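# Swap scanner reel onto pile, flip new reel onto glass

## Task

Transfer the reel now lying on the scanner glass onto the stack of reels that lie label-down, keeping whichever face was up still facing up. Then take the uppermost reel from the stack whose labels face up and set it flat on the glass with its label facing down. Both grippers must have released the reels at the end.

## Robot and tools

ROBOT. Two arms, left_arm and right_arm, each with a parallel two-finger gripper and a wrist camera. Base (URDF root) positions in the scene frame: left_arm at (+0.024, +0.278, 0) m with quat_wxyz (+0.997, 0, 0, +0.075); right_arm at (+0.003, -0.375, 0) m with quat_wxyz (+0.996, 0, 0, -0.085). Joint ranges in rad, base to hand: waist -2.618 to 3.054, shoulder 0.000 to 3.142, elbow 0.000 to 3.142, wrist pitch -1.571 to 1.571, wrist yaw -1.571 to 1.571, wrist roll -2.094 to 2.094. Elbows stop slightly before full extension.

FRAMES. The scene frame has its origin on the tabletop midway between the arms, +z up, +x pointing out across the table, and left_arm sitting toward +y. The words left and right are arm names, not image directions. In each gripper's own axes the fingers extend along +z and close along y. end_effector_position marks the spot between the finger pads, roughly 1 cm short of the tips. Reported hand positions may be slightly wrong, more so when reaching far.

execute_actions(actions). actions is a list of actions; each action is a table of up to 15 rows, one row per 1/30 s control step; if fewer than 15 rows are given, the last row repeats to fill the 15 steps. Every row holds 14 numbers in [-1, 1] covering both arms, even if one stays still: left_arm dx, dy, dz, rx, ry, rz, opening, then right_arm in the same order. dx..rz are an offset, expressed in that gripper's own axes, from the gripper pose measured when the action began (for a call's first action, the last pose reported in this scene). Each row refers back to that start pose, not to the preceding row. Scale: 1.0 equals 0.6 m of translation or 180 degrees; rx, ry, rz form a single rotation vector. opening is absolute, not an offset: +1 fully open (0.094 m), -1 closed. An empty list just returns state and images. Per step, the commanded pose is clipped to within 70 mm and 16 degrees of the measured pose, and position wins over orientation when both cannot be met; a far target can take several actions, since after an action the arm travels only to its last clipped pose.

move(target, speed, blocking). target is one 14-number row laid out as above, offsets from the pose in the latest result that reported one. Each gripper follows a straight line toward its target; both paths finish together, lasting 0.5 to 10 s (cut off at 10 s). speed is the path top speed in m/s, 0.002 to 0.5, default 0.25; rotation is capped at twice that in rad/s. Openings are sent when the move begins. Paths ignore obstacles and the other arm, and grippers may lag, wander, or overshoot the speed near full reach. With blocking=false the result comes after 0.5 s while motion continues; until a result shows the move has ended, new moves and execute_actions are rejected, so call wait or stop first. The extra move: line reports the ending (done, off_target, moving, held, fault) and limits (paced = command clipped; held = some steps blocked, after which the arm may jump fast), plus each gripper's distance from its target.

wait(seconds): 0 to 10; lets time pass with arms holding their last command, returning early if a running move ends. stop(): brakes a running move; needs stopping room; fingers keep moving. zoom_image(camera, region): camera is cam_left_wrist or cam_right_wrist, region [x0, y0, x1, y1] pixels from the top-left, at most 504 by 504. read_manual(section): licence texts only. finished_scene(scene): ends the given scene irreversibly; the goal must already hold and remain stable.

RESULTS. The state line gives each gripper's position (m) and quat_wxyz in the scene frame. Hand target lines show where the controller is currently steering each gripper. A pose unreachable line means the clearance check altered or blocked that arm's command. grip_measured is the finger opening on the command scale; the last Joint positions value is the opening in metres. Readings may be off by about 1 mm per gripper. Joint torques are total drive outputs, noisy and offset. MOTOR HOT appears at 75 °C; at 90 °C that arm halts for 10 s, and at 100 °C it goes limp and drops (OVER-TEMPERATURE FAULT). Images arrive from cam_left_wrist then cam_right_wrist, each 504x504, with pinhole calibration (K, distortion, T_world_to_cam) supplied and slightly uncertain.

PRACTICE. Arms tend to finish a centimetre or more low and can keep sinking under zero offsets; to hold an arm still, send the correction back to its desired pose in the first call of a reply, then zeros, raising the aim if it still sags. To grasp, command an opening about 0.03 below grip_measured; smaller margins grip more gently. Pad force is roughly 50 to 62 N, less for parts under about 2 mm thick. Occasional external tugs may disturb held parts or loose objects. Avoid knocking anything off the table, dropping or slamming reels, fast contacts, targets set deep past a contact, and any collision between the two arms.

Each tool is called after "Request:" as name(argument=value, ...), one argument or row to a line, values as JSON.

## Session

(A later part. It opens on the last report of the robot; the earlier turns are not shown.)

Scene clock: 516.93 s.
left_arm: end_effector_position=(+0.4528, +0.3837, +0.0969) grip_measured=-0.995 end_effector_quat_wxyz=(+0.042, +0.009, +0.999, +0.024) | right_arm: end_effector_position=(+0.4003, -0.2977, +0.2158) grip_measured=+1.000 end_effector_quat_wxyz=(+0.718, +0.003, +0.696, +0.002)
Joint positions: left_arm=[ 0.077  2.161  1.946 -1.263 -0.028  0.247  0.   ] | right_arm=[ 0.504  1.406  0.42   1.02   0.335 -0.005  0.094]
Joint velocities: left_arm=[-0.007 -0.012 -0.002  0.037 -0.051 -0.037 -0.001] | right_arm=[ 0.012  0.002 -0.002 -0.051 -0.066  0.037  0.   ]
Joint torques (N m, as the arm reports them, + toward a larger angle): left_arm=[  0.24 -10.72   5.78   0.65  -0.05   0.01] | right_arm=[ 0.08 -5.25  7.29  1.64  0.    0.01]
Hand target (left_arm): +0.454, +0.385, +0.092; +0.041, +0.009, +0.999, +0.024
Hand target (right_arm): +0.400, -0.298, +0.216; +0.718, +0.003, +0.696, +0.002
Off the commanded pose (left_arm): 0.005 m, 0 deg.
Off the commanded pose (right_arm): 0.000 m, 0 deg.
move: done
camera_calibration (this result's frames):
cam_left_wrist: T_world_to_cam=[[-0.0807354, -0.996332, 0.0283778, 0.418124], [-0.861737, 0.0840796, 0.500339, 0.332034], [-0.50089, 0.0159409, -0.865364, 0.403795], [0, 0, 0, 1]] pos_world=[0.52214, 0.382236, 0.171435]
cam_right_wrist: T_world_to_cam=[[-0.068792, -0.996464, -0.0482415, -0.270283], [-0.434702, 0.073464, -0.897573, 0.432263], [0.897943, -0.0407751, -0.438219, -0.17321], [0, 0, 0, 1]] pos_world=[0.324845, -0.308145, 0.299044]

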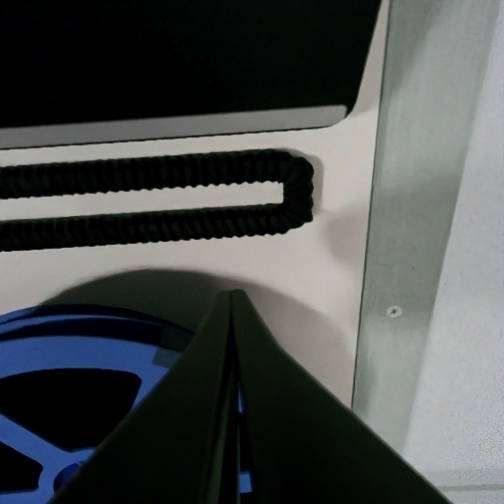

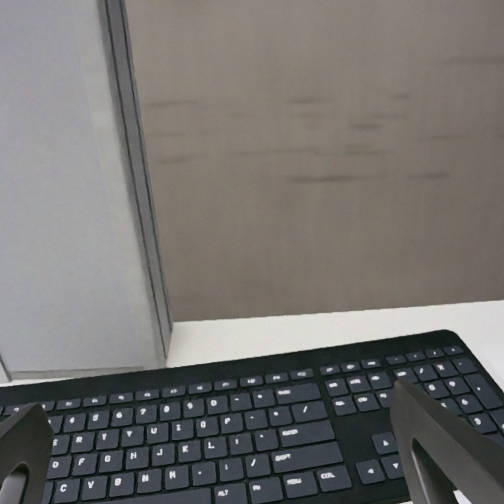

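Request:
move(
  target=[0,0,0.015,0,0,0,-1,0,0,0,0,0,0,1],
  speed=0.05,
)

Request:
move(
  target=[0.062,0.033,-0.004,0,0,0,-1,0,0,0,0,0,0,1],
  speed=0.03,
)

Request:
move(
  target=[-0.02,-0.01,-0.22,0,0,0,-1,0,0,0,0,0,0,1],
  speed=0.15,
)

Scene clock: 524.30 s.
left_arm: end_effector_position=(+0.4523, +0.3836, +0.0924) grip_measured=-0.995 end_effector_quat_wxyz=(+0.041, +0.009, +0.999, +0.024) | right_arm: end_effector_position=(+0.4003, -0.2977, +0.2158) grip_measured=+1.000 end_effector_quat_wxyz=(+0.718, +0.003, +0.696, +0.002)
Joint positions: left_arm=[ 0.077  2.161  1.928 -1.248 -0.028  0.247  0.   ] | right_arm=[ 0.504  1.406  0.42   1.02   0.335 -0.005  0.094]
Joint velocities: left_arm=[-0.002 -0.007 -0.007  0.022 -0.037  0.081 -0.001] | right_arm=[-0.017 -0.007  0.002 -0.007  0.007  0.081  0.   ]
Joint torques (N m, as the arm reports them, + toward a larger angle): left_arm=[  0.1  -10.85   5.78   0.65  -0.05  -0.01] | right_arm=[ 0.04 -5.21  7.25  1.64 -0.01  0.01]
Hand target (left_arm): +0.454, +0.384, +0.088; +0.042, +0.009, +0.999, +0.024
Hand target (right_arm): +0.400, -0.298, +0.216; +0.718, +0.003, +0.696, +0.002
Off the commanded pose (left_arm): 0.005 m, 0 deg.
Off the commanded pose (right_arm): 0.000 m, 0 deg.
move: done
camera_calibration (this result's frames):
cam_left_wrist: T_world_to_cam=[[-0.0806713, -0.996317, 0.0290725, 0.418002], [-0.860619, 0.0843386, 0.502216, 0.333089], [-0.502818, 0.0154941, -0.864253, 0.400622], [0, 0, 0, 1]] pos_world=[0.521823, 0.382163, 0.166804]
cam_right_wrist: T_world_to_cam=[[-0.068792, -0.996464, -0.0482415, -0.270283], [-0.434702, 0.073464, -0.897573, 0.432263], [0.897943, -0.0407751, -0.438219, -0.17321], [0, 0, 0, 1]] pos_world=[0.324845, -0.308145, 0.299044]

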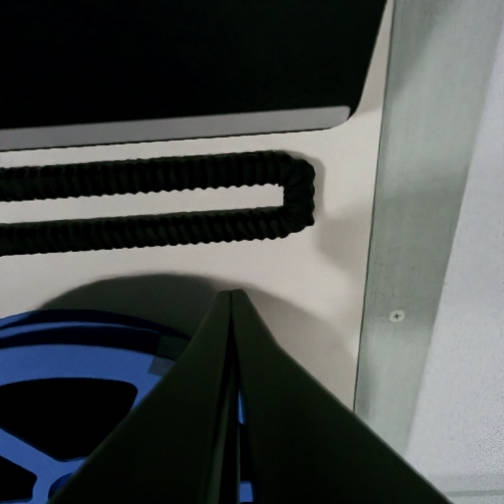

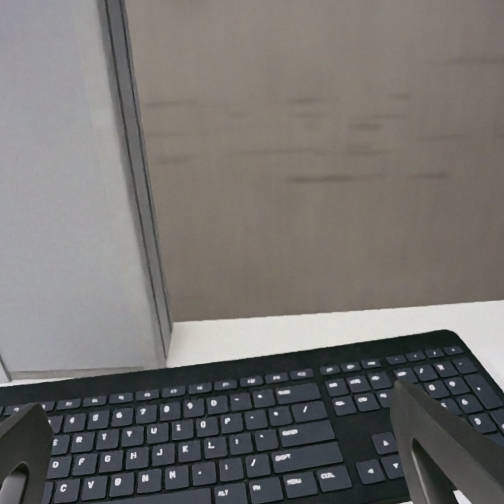

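Scene clock: 525.97 s.
left_arm: end_effector_position=(+0.4174, +0.4007, +0.0853) grip_measured=-0.995 end_effector_quat_wxyz=(+0.029, +0.009, +0.999, +0.022) | right_arm: end_effector_position=(+0.4003, -0.2977, +0.2158) grip_measured=+1.000 end_effector_quat_wxyz=(+0.718, +0.003, +0.696, +0.002)
Joint positions: left_arm=[ 0.138  2.06   1.746 -1.188 -0.025  0.307  0.   ] | right_arm=[ 0.504  1.406  0.42   1.02   0.335 -0.005  0.094]
Joint velocities: left_arm=[-0.017  0.027  0.012 -0.051  0.066 -0.022 -0.   ] | right_arm=[ 0.012 -0.022 -0.012  0.022  0.051 -0.051  0.   ]
Joint torques (N m, as the arm reports them, + toward a larger angle): left_arm=[  0.74 -12.45   5.52   0.52  -0.01   0.08] | right_arm=[ 0.04 -5.21  7.29  1.65 -0.02  0.02]
Hand target (left_arm): +0.416, +0.404, +0.093; +0.041, +0.009, +0.999, +0.024
Hand target (right_arm): +0.400, -0.298, +0.216; +0.718, +0.003, +0.696, +0.002
Off the commanded pose (left_arm): 0.008 m, 1 deg.
Off the commanded pose (right_arm): 0.000 m, 0 deg.
move: done
camera_calibration (this result's frames):
cam_left_wrist: T_world_to_cam=[[-0.0788292, -0.996267, 0.0351856, 0.431181], [-0.848952, 0.0855908, 0.521492, 0.298128], [-0.522557, 0.0112379, -0.85253, 0.385642], [0, 0, 0, 1]] pos_world=[0.488606, 0.39972, 0.158129]
cam_right_wrist: T_world_to_cam=[[-0.068792, -0.996464, -0.0482415, -0.270283], [-0.434702, 0.073464, -0.897573, 0.432263], [0.897943, -0.0407751, -0.438219, -0.17321], [0, 0, 0, 1]] pos_world=[0.324845, -0.308145, 0.299044]

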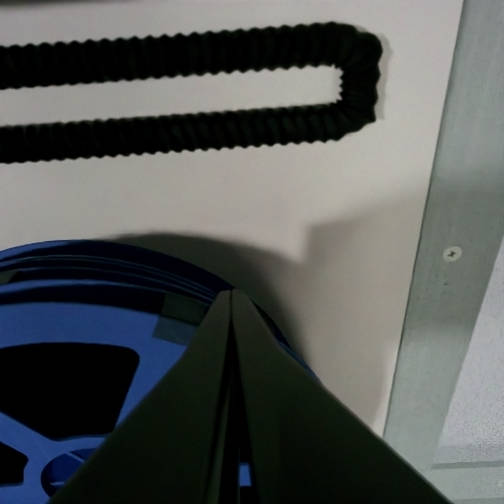

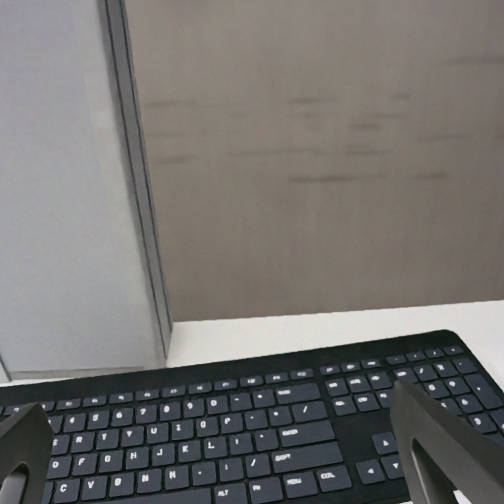

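Scene clock: 527.33 s.
left_arm: end_effector_position=(+0.4214, +0.3892, +0.2003) grip_measured=-0.995 end_effector_quat_wxyz=(+0.066, +0.012, +0.997, +0.031) | right_arm: end_effector_position=(+0.4003, -0.2977, +0.2158) grip_measured=+1.000 end_effector_quat_wxyz=(+0.718, +0.003, +0.696, +0.002)
Joint positions: left_arm=[ 0.109  2.057  2.199 -1.569 -0.025  0.285  0.   ] | right_arm=[ 0.504  1.406  0.42   1.02   0.335 -0.005  0.094]
Joint velocities: left_arm=[-0.002 -0.007 -0.007 -0.022 -0.066 -0.066 -0.001] | right_arm=[ 0.012  0.007  0.007  0.007 -0.022  0.007  0.   ]
Joint torques (N m, as the arm reports them, + toward a larger angle): left_arm=[ -0.62 -11.74   9.23   0.43  -0.08  -0.11] | right_arm=[ 0.03 -5.19  7.26  1.65 -0.01  0.01]
Hand target (left_arm): +0.420, +0.386, +0.216; +0.082, +0.010, +0.996, +0.037
Hand target (right_arm): +0.400, -0.298, +0.216; +0.718, +0.003, +0.696, +0.002
Off the commanded pose (left_arm): 0.017 m, 4 deg.
Off the commanded pose (right_arm): 0.000 m, 0 deg.
joint sent to its limit (left arm) — the command would take joint 4 (wrist pitch) past its lower limit, so that joint was sent only as far as its limit.
move: off_target (left_arm)
camera_calibration (this result's frames):
cam_left_wrist: T_world_to_cam=[[-0.087863, -0.996074, 0.010761, 0.424629], [-0.884565, 0.0829853, 0.458975, 0.271049], [-0.458067, 0.0308082, -0.888384, 0.458212], [0, 0, 0, 1]] pos_world=[0.486961, 0.386352, 0.278094]
cam_right_wrist: T_world_to_cam=[[-0.068792, -0.996464, -0.0482415, -0.270283], [-0.434702, 0.073464, -0.897573, 0.432263], [0.897943, -0.0407751, -0.438219, -0.17321], [0, 0, 0, 1]] pos_world=[0.324845, -0.308145, 0.299044]

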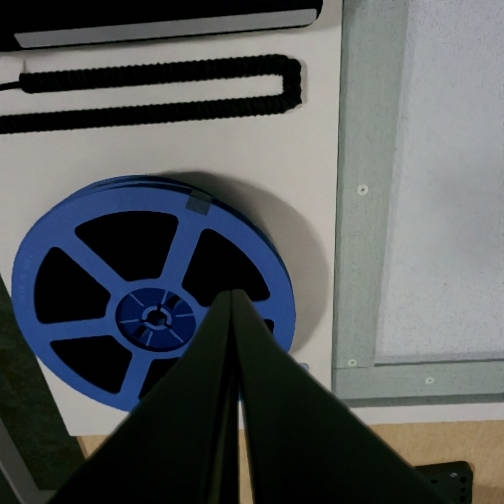

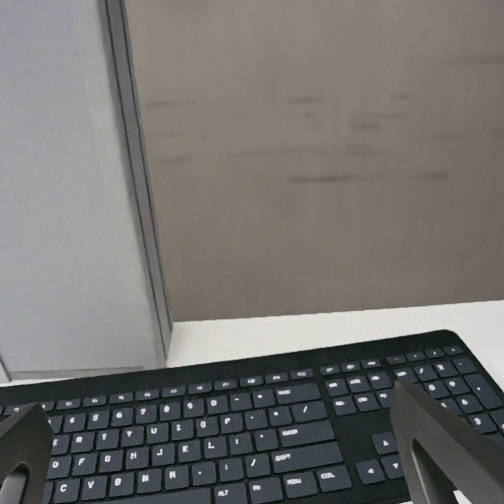

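Request:
move(
  target=[0,0,0,0,0,0,-1,0.093,-0.178,-0.025,0,0.51,0,-1],
  speed=0.25,
)

Scene clock: 559.13 s.
left_arm: end_effector_position=(+0.4212, +0.3892, +0.2003) grip_measured=-0.995 end_effector_quat_wxyz=(+0.066, +0.012, +0.997, +0.031) | right_arm: end_effector_position=(+0.3852, -0.4017, +0.1562) grip_measured=-0.988 end_effector_quat_wxyz=(+0.001, +0.002, +1.000, -0.002)
Joint positions: left_arm=[ 0.109  2.057  2.199 -1.569 -0.025  0.284  0.   ] | right_arm=[ 0.098  2.023  1.977 -1.523  0.004 -0.068  0.001]
Joint velocities: left_arm=[-0.007 -0.012  0.022 -0.037 -0.007  0.037  0.   ] | right_arm=[-0.012 -0.002  0.002  0.037  0.037  0.037 -0.001]
Joint torques (N m, as the arm reports them, + toward a larger angle): left_arm=[ 0.02 -9.9   6.52  0.59 -0.05 -0.02] | right_arm=[ -0.4  -10.85   9.68   0.06   0.02  -0.01]
Hand target (left_arm): +0.421, +0.389, +0.200; +0.066, +0.012, +0.997, +0.031
Hand target (right_arm): +0.387, -0.405, +0.158; +0.001, +0.003, +1.000, -0.003
Off the commanded pose (left_arm): 0.000 m, 0 deg.
Off the commanded pose (right_arm): 0.004 m, 1 deg.
move: done
camera_calibration (this result's frames):
cam_left_wrist: T_world_to_cam=[[-0.0874793, -0.996105, 0.0110687, 0.424354], [-0.884268, 0.0827645, 0.459587, 0.270743], [-0.458713, 0.0304166, -0.888064, 0.458467], [0, 0, 0, 1]] pos_world=[0.486836, 0.386348, 0.278021]
cam_right_wrist: T_world_to_cam=[[-0.0434592, -0.996341, 0.0735981, -0.40665], [-0.884045, 0.0726674, 0.461719, 0.340324], [-0.465377, -0.0449981, -0.883968, 0.403001], [0, 0, 0, 1]] pos_world=[0.470736, -0.411759, 0.229035]

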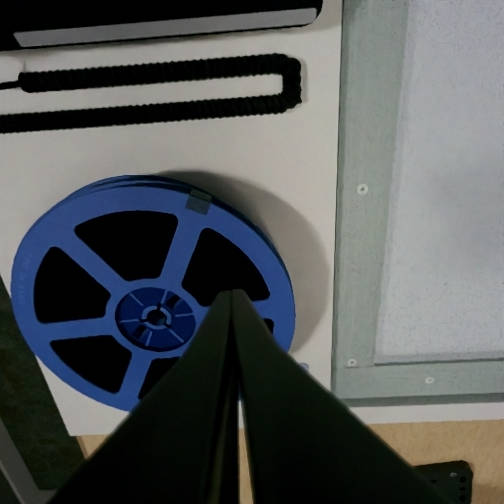

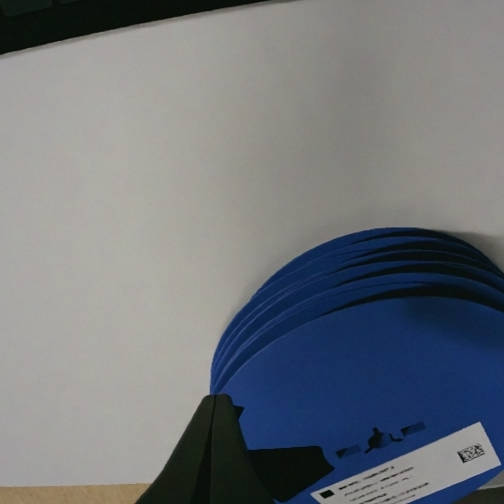

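Request:
move(
  target=[0,0,0,0,0,0,-1,0,0,0.1,0,0,0,-1],
  speed=0.08,
)

Request:
move(
  target=[0,0,0,0,0,0,-1,0.098,-0.078,-0.003,0,0,0,-1],
  speed=0.04,
)

Request:
move(
  target=[0,0,0,0,0,0,-1,-0.03,0.02,-0.22,0,0,0,-1],
  speed=0.15,
)

Scene clock: 570.93 s.
left_arm: end_effector_position=(+0.4212, +0.3892, +0.2003) grip_measured=-0.995 end_effector_quat_wxyz=(+0.066, +0.012, +0.997, +0.031) | right_arm: end_effector_position=(+0.3849, -0.4017, +0.0936) grip_measured=-0.988 end_effector_quat_wxyz=(-0.009, +0.002, +1.000, -0.002)
Joint positions: left_arm=[ 0.109  2.057  2.199 -1.569 -0.025  0.284  0.   ] | right_arm=[ 0.098  2.023  1.727 -1.292  0.004 -0.068  0.001]
Joint velocities: left_arm=[-0.007 -0.002  0.002  0.022  0.081 -0.037 -0.001] | right_arm=[ 0.002 -0.007 -0.017 -0.037  0.066  0.037 -0.   ]
Joint torques (N m, as the arm reports them, + toward a larger angle): left_arm=[ 0.02 -9.9   6.53  0.59 -0.05 -0.02] | right_arm=[  0.01 -13.63   5.74   0.25  -0.01   0.02]
Hand target (left_arm): +0.421, +0.389, +0.200; +0.066, +0.012, +0.997, +0.031
Hand target (right_arm): +0.385, -0.402, +0.096; +0.000, +0.002, +1.000, -0.002
Off the commanded pose (left_arm): 0.000 m, 0 deg.
Off the commanded pose (right_arm): 0.003 m, 1 deg.
move: done
camera_calibration (this result's frames):
cam_left_wrist: T_world_to_cam=[[-0.0874793, -0.996105, 0.0110687, 0.424354], [-0.884268, 0.0827645, 0.459587, 0.270743], [-0.458713, 0.0304166, -0.888064, 0.458467], [0, 0, 0, 1]] pos_world=[0.486836, 0.386348, 0.278021]
cam_right_wrist: T_world_to_cam=[[-0.0417118, -0.996455, 0.0730619, -0.402704], [-0.875309, 0.0717044, 0.478218, 0.363638], [-0.481762, -0.0440044, -0.875197, 0.353421], [0, 0, 0, 1]] pos_world=[0.471763, -0.411799, 0.164837]

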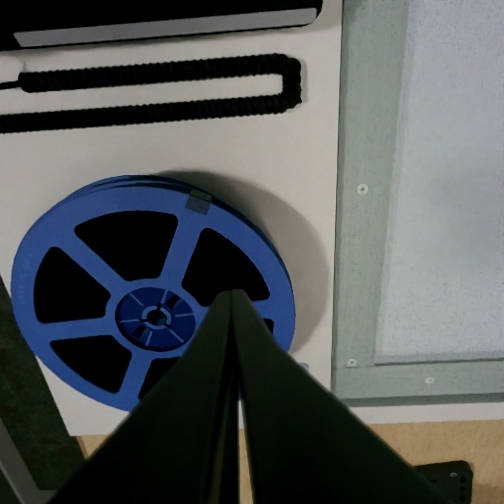

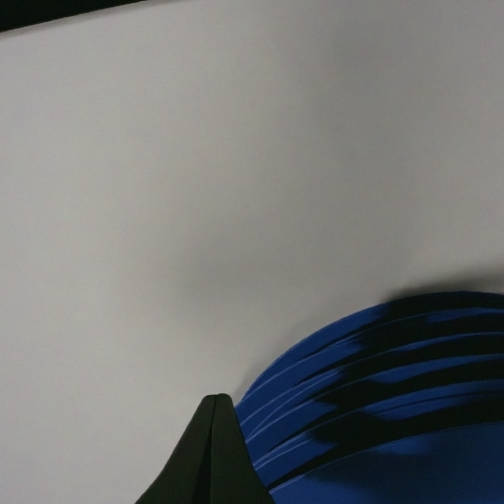

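Scene clock: 573.10 s.
left_arm: end_effector_position=(+0.4212, +0.3892, +0.2003) grip_measured=-0.995 end_effector_quat_wxyz=(+0.066, +0.012, +0.997, +0.031) | right_arm: end_effector_position=(+0.3292, -0.4457, +0.0920) grip_measured=-0.988 end_effector_quat_wxyz=(-0.019, +0.001, +1.000, +0.002)
Joint positions: left_arm=[ 0.109  2.057  2.199 -1.569 -0.025  0.284  0.   ] | right_arm=[-0.046  1.851  1.483 -1.241  0.004 -0.213  0.001]
Joint velocities: left_arm=[-0.012  0.017 -0.002  0.007 -0.051  0.051 -0.001] | right_arm=[-0.002  0.012  0.002 -0.051  0.051 -0.081 -0.001]
Joint torques (N m, as the arm reports them, + toward a larger angle): left_arm=[ 0.02 -9.91  6.55  0.58 -0.05 -0.02] | right_arm=[ -0.55 -12.68   5.48   0.19   0.04  -0.04]
Hand target (left_arm): +0.421, +0.389, +0.200; +0.066, +0.012, +0.997, +0.031
Hand target (right_arm): +0.326, -0.449, +0.097; -0.009, +0.002, +1.000, -0.003
Off the commanded pose (left_arm): 0.000 m, 0 deg.
Off the commanded pose (right_arm): 0.006 m, 1 deg.
move: done
camera_calibration (this result's frames):
cam_left_wrist: T_world_to_cam=[[-0.0874793, -0.996105, 0.0110687, 0.424354], [-0.884268, 0.0827645, 0.459587, 0.270743], [-0.458713, 0.0304166, -0.888064, 0.458467], [0, 0, 0, 1]] pos_world=[0.486836, 0.386348, 0.278021]
cam_right_wrist: T_world_to_cam=[[-0.039597, -0.996965, 0.0670234, -0.449098], [-0.865611, 0.0677324, 0.496115, 0.312184], [-0.499149, -0.0383715, -0.865666, 0.330584], [0, 0, 0, 1]] pos_world=[0.417458, -0.456195, 0.161396]

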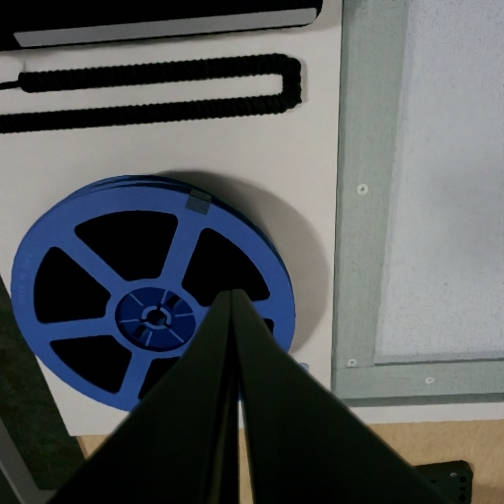

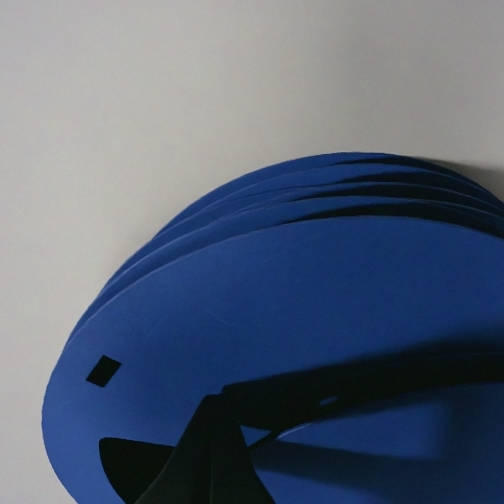

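Scene clock: 574.43 s.
left_arm: end_effector_position=(+0.4212, +0.3892, +0.2003) grip_measured=-0.995 end_effector_quat_wxyz=(+0.066, +0.012, +0.997, +0.031) | right_arm: end_effector_position=(+0.3531, -0.4377, +0.2099) grip_measured=-0.988 end_effector_quat_wxyz=(+0.056, +0.002, +0.998, -0.012)
Joint positions: left_arm=[ 0.109  2.057  2.199 -1.569 -0.025  0.284  0.   ] | right_arm=[-0.01   1.838  1.935 -1.555  0.004 -0.175  0.001]
Joint velocities: left_arm=[-0.017 -0.007  0.007  0.007  0.022 -0.066  0.001] | right_arm=[-0.002  0.002  0.002 -0.066  0.007  0.095 -0.001]
Joint torques (N m, as the arm reports them, + toward a larger angle): left_arm=[ 0.03 -9.91  6.53  0.58 -0.05 -0.02] | right_arm=[  0.57 -11.72   9.23   0.28  -0.01   0.07]
Hand target (left_arm): +0.421, +0.389, +0.200; +0.066, +0.012, +0.997, +0.031
Hand target (right_arm): +0.352, -0.434, +0.223; +0.070, +0.001, +0.997, -0.013
Off the commanded pose (left_arm): 0.000 m, 0 deg.
Off the commanded pose (right_arm): 0.014 m, 9 deg.
joint sent to its limit (right arm) — the command would take joint 4 (wrist pitch) past its lower limit, so that joint was sent only as far as its limit.
move: off_target (right_arm)
camera_calibration (this result's frames):
cam_left_wrist: T_world_to_cam=[[-0.0874793, -0.996105, 0.0110687, 0.424354], [-0.884268, 0.0827645, 0.459587, 0.270743], [-0.458713, 0.0304166, -0.888064, 0.458467], [0, 0, 0, 1]] pos_world=[0.486836, 0.386348, 0.278021]
cam_right_wrist: T_world_to_cam=[[-0.0523758, -0.994715, 0.0883136, -0.447091], [-0.929263, 0.0809307, 0.360444, 0.330572], [-0.365686, -0.0631881, -0.928591, 0.400163], [0, 0, 0, 1]] pos_world=[0.430106, -0.446196, 0.291919]

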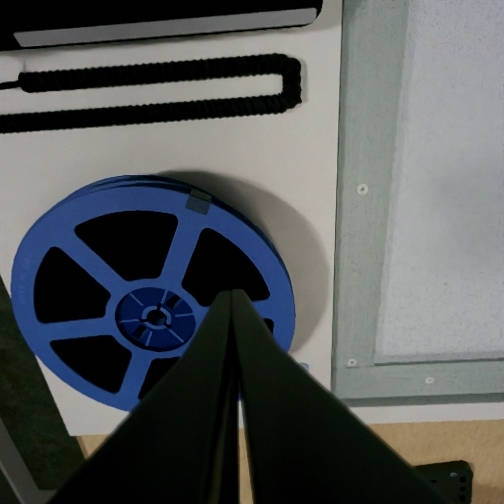

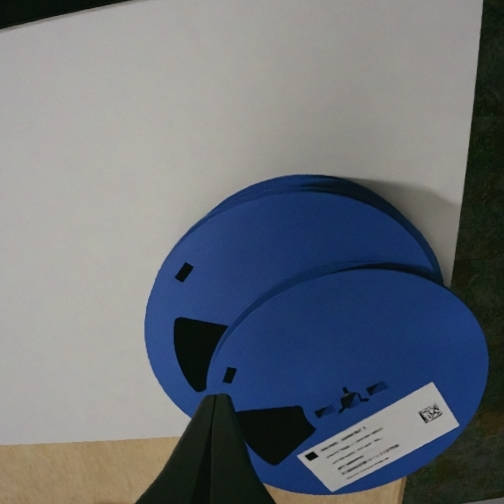

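Request:
move(
  target=[0,0,0,0,0,0,-1,0.342,-0.205,0.03,-0.331,-0.186,0.333,-0.2],
  speed=0.2,
)

Scene clock: 599.40 s.
left_arm: end_effector_position=(+0.4212, +0.3892, +0.2003) grip_measured=-0.995 end_effector_quat_wxyz=(+0.066, +0.012, +0.997, +0.031) | right_arm: end_effector_position=(+0.1491, -0.5640, +0.1724) grip_measured=-0.201 end_effector_quat_wxyz=(+0.328, +0.488, +0.710, +0.387)
Joint positions: left_arm=[ 0.109  2.057  2.199 -1.569 -0.025  0.284  0.   ] | right_arm=[-1.425  1.564  1.077 -1.56  -0.994 -0.651  0.038]
Joint velocities: left_arm=[-0.027 -0.007  0.007  0.007 -0.066  0.037 -0.   ] | right_arm=[-0.002 -0.002 -0.007 -0.022 -0.022 -0.095  0.   ]
Joint torques (N m, as the arm reports them, + toward a larger angle): left_arm=[ 0.03 -9.91  6.53  0.58 -0.05 -0.02] | right_arm=[-0.36 -5.15  4.74 -0.54 -0.57 -0.01]
Hand target (left_arm): +0.421, +0.389, +0.200; +0.066, +0.012, +0.997, +0.031
Hand target (right_arm): +0.150, -0.562, +0.172; +0.332, +0.495, +0.696, +0.402
Off the commanded pose (left_arm): 0.000 m, 0 deg.
Off the commanded pose (right_arm): 0.004 m, 13 deg.
joint sent to its limit (right arm) — the command would take joint 4 (wrist pitch) past its lower limit, so that joint was sent only as far as its limit.
move: off_target (right_arm)
camera_calibration (this result's frames):
cam_left_wrist: T_world_to_cam=[[-0.0874793, -0.996105, 0.0110687, 0.424354], [-0.884268, 0.0827645, 0.459587, 0.270743], [-0.458713, 0.0304166, -0.888064, 0.458467], [0, 0, 0, 1]] pos_world=[0.486836, 0.386348, 0.278021]
cam_right_wrist: T_world_to_cam=[[-0.508595, -0.201384, -0.837124, 0.0949076], [-0.633885, 0.745555, 0.205761, 0.52218], [0.582685, 0.635289, -0.50684, 0.462551], [0, 0, 0, 1]] pos_world=[0.10975, -0.664054, 0.206444]

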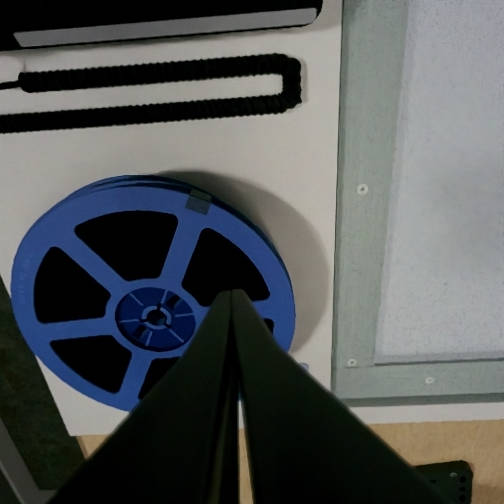

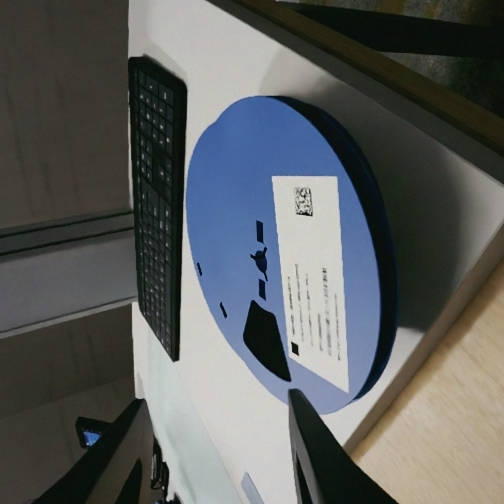

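Request:
move(
  target=[0,0,0,0,0,0,-1,0.012,-0.123,0.069,-0.052,0.046,0.01,-0.2],
  speed=0.08,
)

Scene clock: 607.80 s.
left_arm: end_effector_position=(+0.4212, +0.3892, +0.2003) grip_measured=-0.995 end_effector_quat_wxyz=(+0.066, +0.012, +0.997, +0.031) | right_arm: end_effector_position=(+0.1492, -0.5643, +0.0921) grip_measured=-0.201 end_effector_quat_wxyz=(+0.303, +0.444, +0.691, +0.483)
Joint positions: left_arm=[ 0.109  2.057  2.199 -1.569 -0.025  0.284  0.   ] | right_arm=[-1.425  1.969  1.026 -1.504 -0.995 -0.948  0.038]
Joint velocities: left_arm=[ 0.002 -0.007  0.002  0.022  0.022  0.022  0.   ] | right_arm=[ 0.007  0.002  0.007  0.007 -0.037 -0.081 -0.   ]
Joint torques (N m, as the arm reports them, + toward a larger angle): left_arm=[ 0.03 -9.9   6.52  0.59 -0.06 -0.02] | right_arm=[-0.02 -7.18  3.41 -0.86 -0.33 -0.06]
Hand target (left_arm): +0.421, +0.389, +0.200; +0.066, +0.012, +0.997, +0.031
Hand target (right_arm): +0.150, -0.564, +0.087; +0.308, +0.441, +0.691, +0.483
Off the commanded pose (left_arm): 0.000 m, 0 deg.
Off the commanded pose (right_arm): 0.005 m, 1 deg.
move: done
camera_calibration (this result's frames):
cam_left_wrist: T_world_to_cam=[[-0.0874793, -0.996105, 0.0110687, 0.424354], [-0.884268, 0.0827645, 0.459587, 0.270743], [-0.458713, 0.0304166, -0.888064, 0.458467], [0, 0, 0, 1]] pos_world=[0.486836, 0.386348, 0.278021]
cam_right_wrist: T_world_to_cam=[[-0.395295, -0.129136, -0.909432, 0.0582389], [-0.743633, 0.626186, 0.234312, 0.485418], [0.539215, 0.768905, -0.343558, 0.48891], [0, 0, 0, 1]] pos_world=[0.120367, -0.672366, 0.107194]

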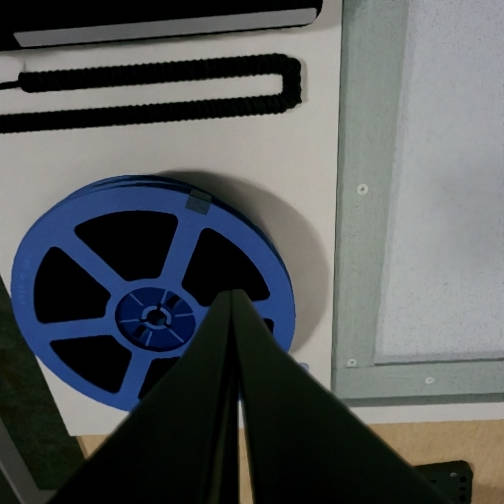

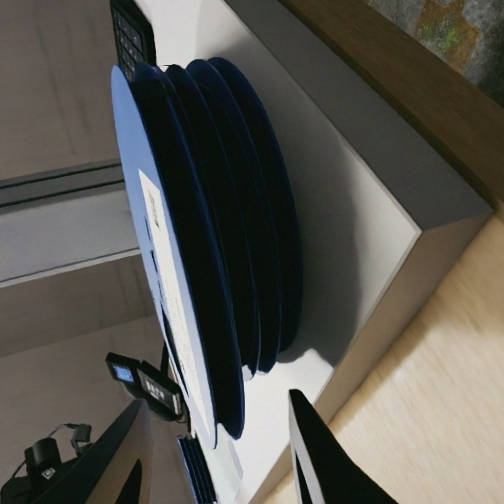

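Request:
move(
  target=[0,0,0,0,0,0,-1,0,0.02,0.07,0,0,0,-0.2],
  speed=0.04,
)

Scene clock: 615.70 s.
left_arm: end_effector_position=(+0.4212, +0.3892, +0.2003) grip_measured=-0.995 end_effector_quat_wxyz=(+0.066, +0.012, +0.997, +0.031) | right_arm: end_effector_position=(+0.1857, -0.5468, +0.0857) grip_measured=-0.201 end_effector_quat_wxyz=(+0.288, +0.450, +0.688, +0.491)
Joint positions: left_arm=[ 0.109  2.057  2.199 -1.569 -0.025  0.284  0.   ] | right_arm=[-1.272  1.903  0.938 -1.322 -1.087 -0.728  0.038]
Joint velocities: left_arm=[ 0.002  0.012 -0.027  0.095  0.007 -0.081 -0.   ] | right_arm=[-0.007  0.007 -0.017  0.037 -0.037 -0.022  0.001]
Joint torques (N m, as the arm reports them, + toward a larger angle): left_arm=[ 0.03 -9.9   6.53  0.58 -0.05 -0.03] | right_arm=[  0.5  -10.46   2.86  -0.65  -0.53   0.01]
Hand target (left_arm): +0.421, +0.389, +0.200; +0.066, +0.012, +0.997, +0.031
Hand target (right_arm): +0.189, -0.546, +0.089; +0.303, +0.443, +0.690, +0.485
Off the commanded pose (left_arm): 0.000 m, 0 deg.
Off the commanded pose (right_arm): 0.004 m, 2 deg.
move: done
camera_calibration (this result's frames):
cam_left_wrist: T_world_to_cam=[[-0.0874793, -0.996105, 0.0110687, 0.424354], [-0.884268, 0.0827645, 0.459587, 0.270743], [-0.458713, 0.0304166, -0.888064, 0.458467], [0, 0, 0, 1]] pos_world=[0.486836, 0.386348, 0.278021]
cam_right_wrist: T_world_to_cam=[[-0.409408, -0.104986, -0.906291, 0.0846476], [-0.745084, 0.611755, 0.265717, 0.492801], [0.526532, 0.784049, -0.328681, 0.462907], [0, 0, 0, 1]] pos_world=[0.158098, -0.655529, 0.0979182]

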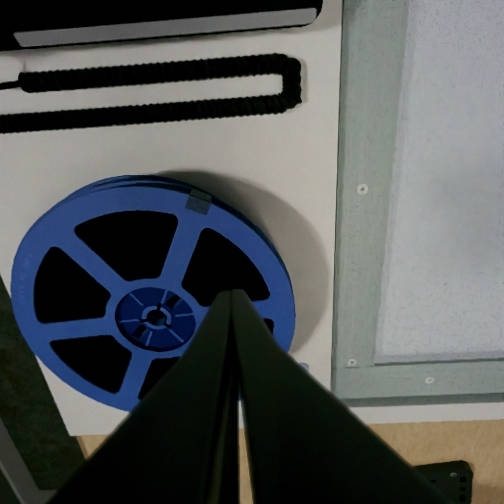

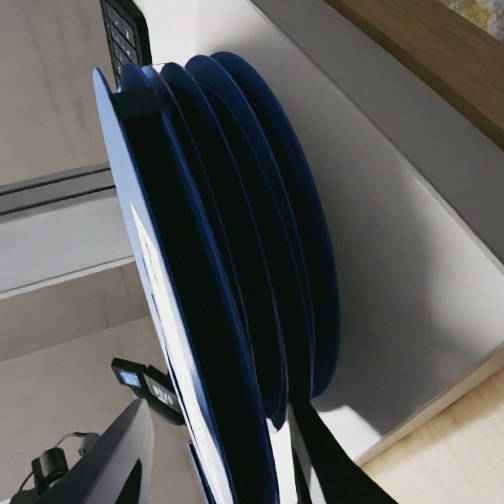

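Request:
move(
  target=[0,0,0,0,0,0,-1,0,0.005,0.012,0,0,0,-0.2],
  speed=0.03,
)

Request:
move(
  target=[0,0,0,0,0,0,-1,0,0,0,0,0,0,-0.8],
)

Request:
move(
  target=[0,0,0,0,0,0,-1,0,0.13,-0.047,0,0,0,-0.8],
  speed=0.05,
)

Scene clock: 622.63 s.
left_arm: end_effector_position=(+0.4212, +0.3892, +0.2003) grip_measured=-0.995 end_effector_quat_wxyz=(+0.066, +0.012, +0.997, +0.031) | right_arm: end_effector_position=(+0.1897, -0.5448, +0.0843) grip_measured=-0.201 end_effector_quat_wxyz=(+0.277, +0.455, +0.686, +0.496)
Joint positions: left_arm=[ 0.109  2.057  2.199 -1.569 -0.025  0.284  0.   ] | right_arm=[-1.25   1.903  0.938 -1.306 -1.088 -0.683  0.038]
Joint velocities: left_arm=[ 0.007 -0.002  0.002 -0.007 -0.139 -0.022  0.   ] | right_arm=[ 0.002  0.012 -0.007  0.037  0.007  0.066 -0.001]
Joint torques (N m, as the arm reports them, + toward a larger angle): left_arm=[ 0.04 -9.9   6.53  0.58 -0.05 -0.02] | right_arm=[ 0.6  -9.64  3.08 -0.62 -0.51  0.02]
Hand target (left_arm): +0.421, +0.389, +0.200; +0.066, +0.012, +0.997, +0.031
Hand target (right_arm): +0.193, -0.544, +0.086; +0.288, +0.449, +0.688, +0.492
Off the commanded pose (left_arm): 0.000 m, 0 deg.
Off the commanded pose (right_arm): 0.004 m, 2 deg.
move: done
camera_calibration (this result's frames):
cam_left_wrist: T_world_to_cam=[[-0.0874793, -0.996105, 0.0110687, 0.424354], [-0.884268, 0.0827645, 0.459587, 0.270743], [-0.458713, 0.0304166, -0.888064, 0.458467], [0, 0, 0, 1]] pos_world=[0.486836, 0.386348, 0.278021]
cam_right_wrist: T_world_to_cam=[[-0.423268, -0.0880474, -0.901716, 0.0966965], [-0.743852, 0.601963, 0.290388, 0.487233], [0.517232, 0.793655, -0.320286, 0.465021], [0, 0, 0, 1]] pos_world=[0.162834, -0.653849, 0.0946456]

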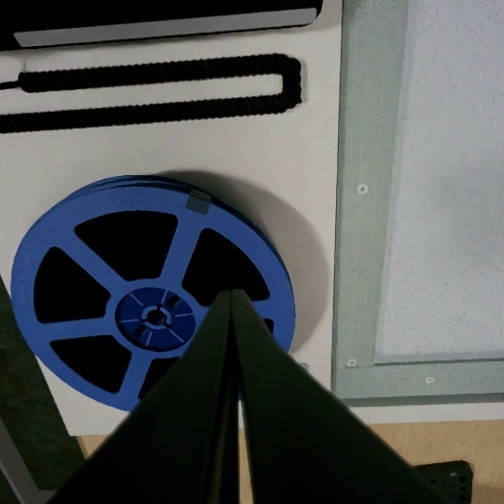

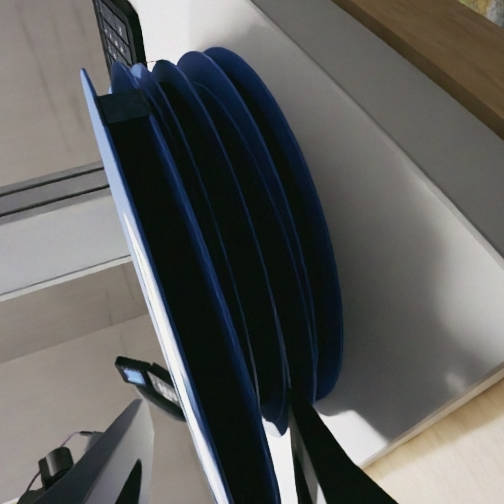

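Scene clock: 623.13 s.
left_arm: end_effector_position=(+0.4212, +0.3892, +0.2003) grip_measured=-0.995 end_effector_quat_wxyz=(+0.066, +0.012, +0.997, +0.031) | right_arm: end_effector_position=(+0.1957, -0.5449, +0.1012) grip_measured=-0.705 end_effector_quat_wxyz=(+0.297, +0.461, +0.655, +0.520)
Joint positions: left_arm=[ 0.109  2.057  2.199 -1.569 -0.025  0.284  0.   ] | right_arm=[-1.251  1.9    0.938 -1.376 -1.168 -0.714  0.014]
Joint velocities: left_arm=[-0.012 -0.022 -0.002 -0.007 -0.022  0.051 -0.   ] | right_arm=[-0.007  0.007 -0.007  0.022 -0.051 -0.051  0.001]
Joint torques (N m, as the arm reports them, + toward a larger angle): left_arm=[ 0.02 -9.9   6.53  0.58 -0.05 -0.03] | right_arm=[-0.06 -7.27  5.02 -0.29  0.31  0.24]
Hand target (left_arm): +0.421, +0.389, +0.200; +0.066, +0.012, +0.997, +0.031
Hand target (right_arm): +0.189, -0.545, +0.085; +0.278, +0.454, +0.685, +0.497
Off the commanded pose (left_arm): 0.000 m, 0 deg.
Off the commanded pose (right_arm): 0.018 m, 5 deg.
move: off_target (right_arm)
camera_calibration (this result's frames):
cam_left_wrist: T_world_to_cam=[[-0.0874793, -0.996105, 0.0110687, 0.424354], [-0.884268, 0.0827645, 0.459587, 0.270743], [-0.458713, 0.0304166, -0.888064, 0.458467], [0, 0, 0, 1]] pos_world=[0.486836, 0.386348, 0.278021]
cam_right_wrist: T_world_to_cam=[[-0.36974, -0.0259275, -0.928773, 0.140629], [-0.734464, 0.620404, 0.275067, 0.496679], [0.569083, 0.783854, -0.248431, 0.444645], [0, 0, 0, 1]] pos_world=[0.163749, -0.653032, 0.104456]

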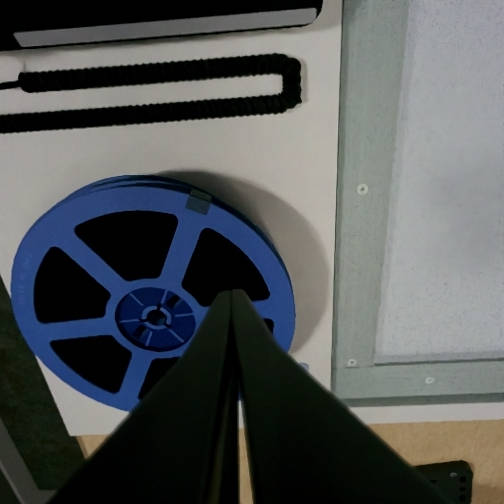

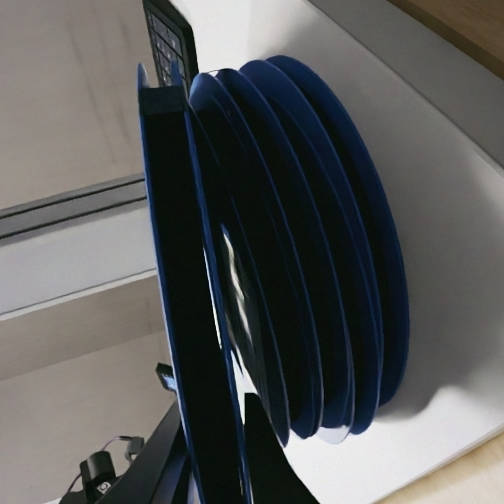

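Scene clock: 625.23 s.
left_arm: end_effector_position=(+0.4212, +0.3892, +0.2003) grip_measured=-0.995 end_effector_quat_wxyz=(+0.066, +0.012, +0.997, +0.031) | right_arm: end_effector_position=(+0.1935, -0.5474, +0.1680) grip_measured=-0.766 end_effector_quat_wxyz=(+0.290, +0.489, +0.657, +0.494)
Joint positions: left_arm=[ 0.109  2.057  2.199 -1.569 -0.025  0.284  0.   ] | right_arm=[-1.255  1.672  1.049 -1.548 -1.142 -0.536  0.011]
Joint velocities: left_arm=[-0.007  0.017 -0.012  0.007  0.051  0.007 -0.   ] | right_arm=[-0.002 -0.012 -0.012 -0.066 -0.037  0.022 -0.   ]
Joint torques (N m, as the arm reports them, + toward a larger angle): left_arm=[ 0.02 -9.9   6.53  0.58 -0.06 -0.02] | right_arm=[-0.51 -9.33  8.37 -0.8  -0.65  0.04]
Hand target (left_arm): +0.421, +0.389, +0.200; +0.066, +0.012, +0.997, +0.031
Hand target (right_arm): +0.195, -0.553, +0.183; +0.313, +0.486, +0.654, +0.488
Off the commanded pose (left_arm): 0.000 m, 0 deg.
Off the commanded pose (right_arm): 0.017 m, 4 deg.
joint sent to its limit (right arm) — the command would take joint 4 (wrist pitch) past its lower limit, so that joint was sent only as far as its limit.
move: off_target (right_arm)
camera_calibration (this result's frames):
cam_left_wrist: T_world_to_cam=[[-0.0874793, -0.996105, 0.0110687, 0.424354], [-0.884268, 0.0827645, 0.459587, 0.270743], [-0.458713, 0.0304166, -0.888064, 0.458467], [0, 0, 0, 1]] pos_world=[0.486836, 0.386348, 0.278021]
cam_right_wrist: T_world_to_cam=[[-0.429499, -0.0208531, -0.902826, 0.211744], [-0.6881, 0.65501, 0.312219, 0.481943], [0.58485, 0.755332, -0.295675, 0.453798], [0, 0, 0, 1]] pos_world=[0.157165, -0.65403, 0.174873]

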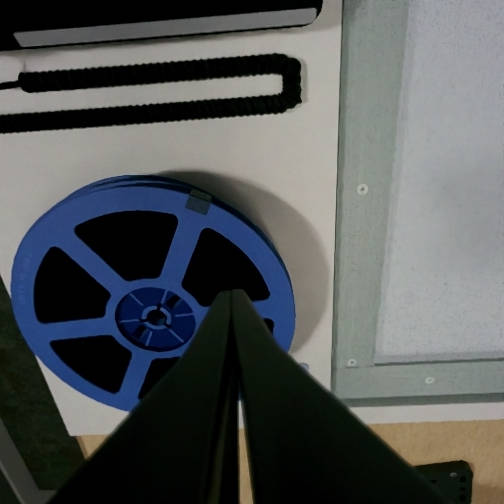

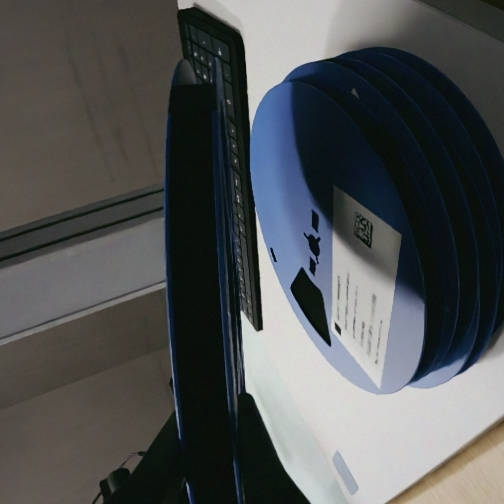

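Request:
move(
  target=[0,0,0,0,0,0,-1,0.193,0.242,0.473,-0.06,-0.093,0.034,-0.8],
  speed=0.12,
)

Scene clock: 651.87 s.
left_arm: end_effector_position=(+0.4212, +0.3892, +0.2003) grip_measured=-0.995 end_effector_quat_wxyz=(+0.066, +0.012, +0.997, +0.031) | right_arm: end_effector_position=(+0.4384, -0.3321, +0.2004) grip_measured=-0.766 end_effector_quat_wxyz=(+0.379, +0.577, +0.542, +0.479)
Joint positions: left_arm=[ 0.109  2.057  2.199 -1.569 -0.025  0.284  0.   ] | right_arm=[0.271 1.39  0.677 0.457 0.016 1.721 0.011]
Joint velocities: left_arm=[ 0.012  0.022  0.007 -0.037  0.037  0.007 -0.001] | right_arm=[-0.002  0.012 -0.007  0.051  0.022 -0.007  0.   ]
Joint torques (N m, as the arm reports them, + toward a larger angle): left_arm=[ 0.02 -9.9   6.53  0.58 -0.05 -0.02] | right_arm=[ 0.41 -5.17 11.69  2.1   0.09  0.01]
Hand target (left_arm): +0.421, +0.389, +0.200; +0.066, +0.012, +0.997, +0.031
Hand target (right_arm): +0.448, -0.331, +0.225; +0.400, +0.561, +0.525, +0.500
Off the commanded pose (left_arm): 0.000 m, 0 deg.
Off the commanded pose (right_arm): 0.021 m, 4 deg.
move: off_target (right_arm)
camera_calibration (this result's frames):
cam_left_wrist: T_world_to_cam=[[-0.0874793, -0.996105, 0.0110687, 0.424354], [-0.884268, 0.0827645, 0.459587, 0.270743], [-0.458713, 0.0304166, -0.888064, 0.458467], [0, 0, 0, 1]] pos_world=[0.486836, 0.386348, 0.278021]
cam_right_wrist: T_world_to_cam=[[-0.330077, 0.157233, -0.930767, 0.371835], [-0.470479, 0.827425, 0.306621, 0.462266], [0.818351, 0.539115, -0.19914, -0.0360923], [0, 0, 0, 1]] pos_world=[0.369757, -0.421498, 0.197163]

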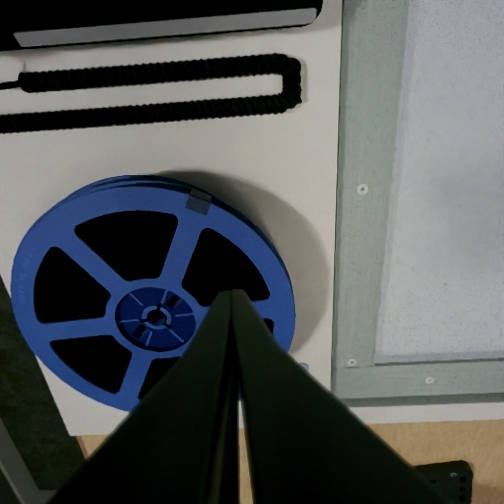

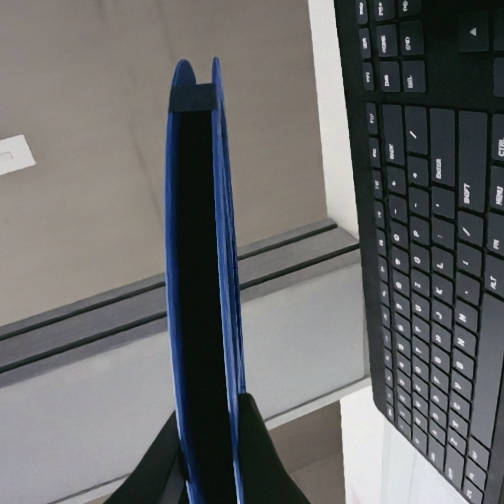

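Request:
move(
  target=[0,0,0,0,0,0,-1,0,0.08,-0.03,0,0,-0.5,-0.8],
  speed=0.3,
)

Request:
move(
  target=[0,0,0,0,0,0,-1,0,0,0,0,0,-0.5,-0.8],
  speed=0.3,
)

Scene clock: 659.90 s.
left_arm: end_effector_position=(+0.4212, +0.3892, +0.2003) grip_measured=-0.995 end_effector_quat_wxyz=(+0.066, +0.012, +0.997, +0.031) | right_arm: end_effector_position=(+0.4298, -0.3375, +0.2123) grip_measured=-0.766 end_effector_quat_wxyz=(+0.568, +0.028, +0.820, +0.066)
Joint positions: left_arm=[ 0.109  2.057  2.199 -1.569 -0.025  0.284  0.   ] | right_arm=[0.256 1.321 0.774 0.193 0.004 0.152 0.011]
Joint velocities: left_arm=[-0.007  0.012 -0.022 -0.11  -0.11   0.081  0.   ] | right_arm=[-0.007  0.002 -0.012 -0.022 -0.066 -0.037  0.   ]
Joint torques (N m, as the arm reports them, + toward a larger angle): left_arm=[ 0.03 -9.9   6.53  0.58 -0.06 -0.02] | right_arm=[-0.56 -9.14 12.06  1.85 -0.1  -0.05]
Hand target (left_arm): +0.421, +0.389, +0.200; +0.066, +0.012, +0.997, +0.031
Hand target (right_arm): +0.432, -0.339, +0.251; +0.607, +0.024, +0.791, +0.070
Off the commanded pose (left_arm): 0.000 m, 0 deg.
Off the commanded pose (right_arm): 0.039 m, 6 deg.
move: off_target (right_arm)
camera_calibration (this result's frames):
cam_left_wrist: T_world_to_cam=[[-0.0874793, -0.996105, 0.0110687, 0.424354], [-0.884268, 0.0827645, 0.459587, 0.270743], [-0.458713, 0.0304166, -0.888064, 0.458467], [0, 0, 0, 1]] pos_world=[0.486836, 0.386348, 0.278021]
cam_right_wrist: T_world_to_cam=[[-0.0495896, -0.986944, -0.15324, -0.290861], [-0.747062, 0.138486, -0.650169, 0.548539], [0.662902, 0.0822381, -0.744176, 0.00461676], [0, 0, 0, 1]] pos_world=[0.392308, -0.363408, 0.315507]

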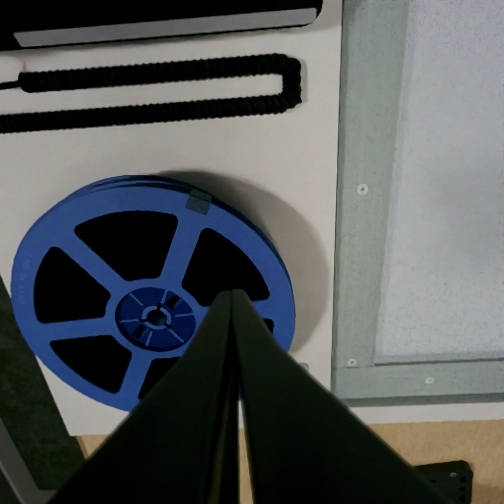

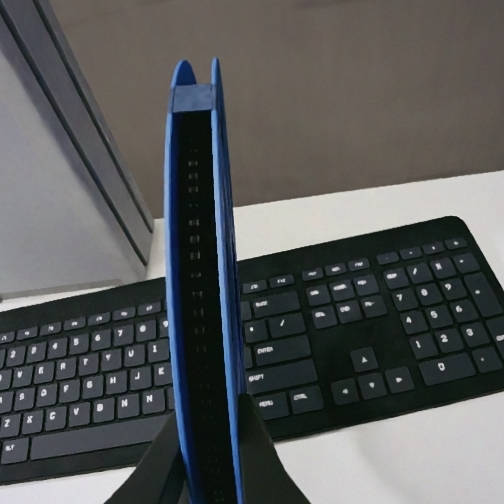

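Scene clock: 663.13 s.
left_arm: end_effector_position=(+0.4212, +0.3892, +0.2003) grip_measured=-0.995 end_effector_quat_wxyz=(+0.066, +0.012, +0.997, +0.031) | right_arm: end_effector_position=(+0.4275, -0.3377, +0.2065) grip_measured=-0.767 end_effector_quat_wxyz=(-0.441, +0.564, -0.606, +0.348)
Joint positions: left_arm=[ 0.109  2.057  2.199 -1.569 -0.025  0.284  0.   ] | right_arm=[ 0.256  1.321  0.774  0.168  0.004 -1.416  0.011]
Joint velocities: left_arm=[ 0.002 -0.002 -0.012  0.022  0.037 -0.037  0.   ] | right_arm=[ 0.007 -0.002 -0.012 -0.037  0.007 -0.081 -0.001]
Joint torques (N m, as the arm reports them, + toward a larger angle): left_arm=[ 0.02 -9.91  6.52  0.58 -0.05 -0.02] | right_arm=[ 0.03 -5.76  8.7   1.86  0.   -0.01]
Hand target (left_arm): +0.421, +0.389, +0.200; +0.066, +0.012, +0.997, +0.031
Hand target (right_arm): +0.430, -0.337, +0.212; -0.449, +0.560, -0.600, +0.355
Off the commanded pose (left_arm): 0.000 m, 0 deg.
Off the commanded pose (right_arm): 0.006 m, 1 deg.
move: done
camera_calibration (this result's frames):
cam_left_wrist: T_world_to_cam=[[-0.0874793, -0.996105, 0.0110687, 0.424354], [-0.884268, 0.0827645, 0.459587, 0.270743], [-0.458713, 0.0304166, -0.888064, 0.458467], [0, 0, 0, 1]] pos_world=[0.486836, 0.386348, 0.278021]
cam_right_wrist: T_world_to_cam=[[0.311966, -0.16662, 0.935369, -0.394389], [-0.432396, -0.901535, -0.0163796, -0.0734822], [0.845997, -0.399339, -0.353294, -0.319835], [0, 0, 0, 1]] pos_world=[0.361842, -0.259683, 0.254699]

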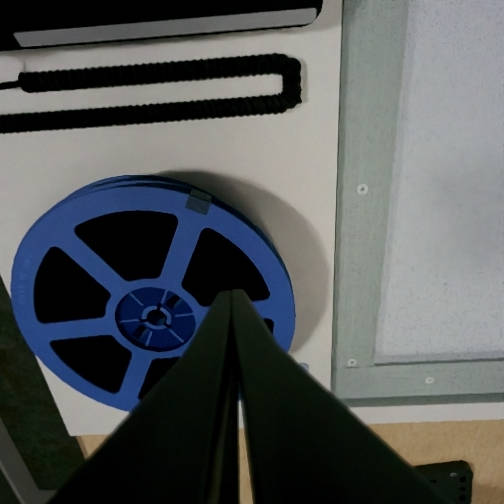

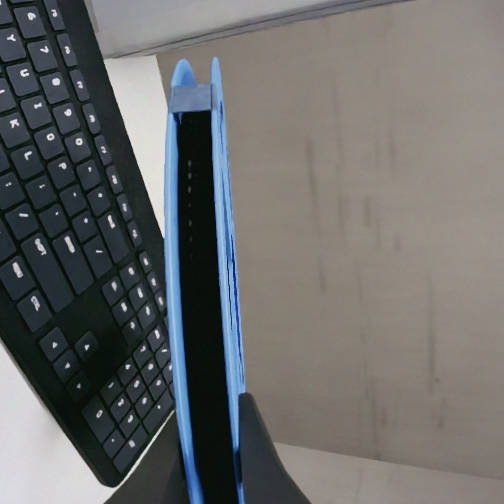

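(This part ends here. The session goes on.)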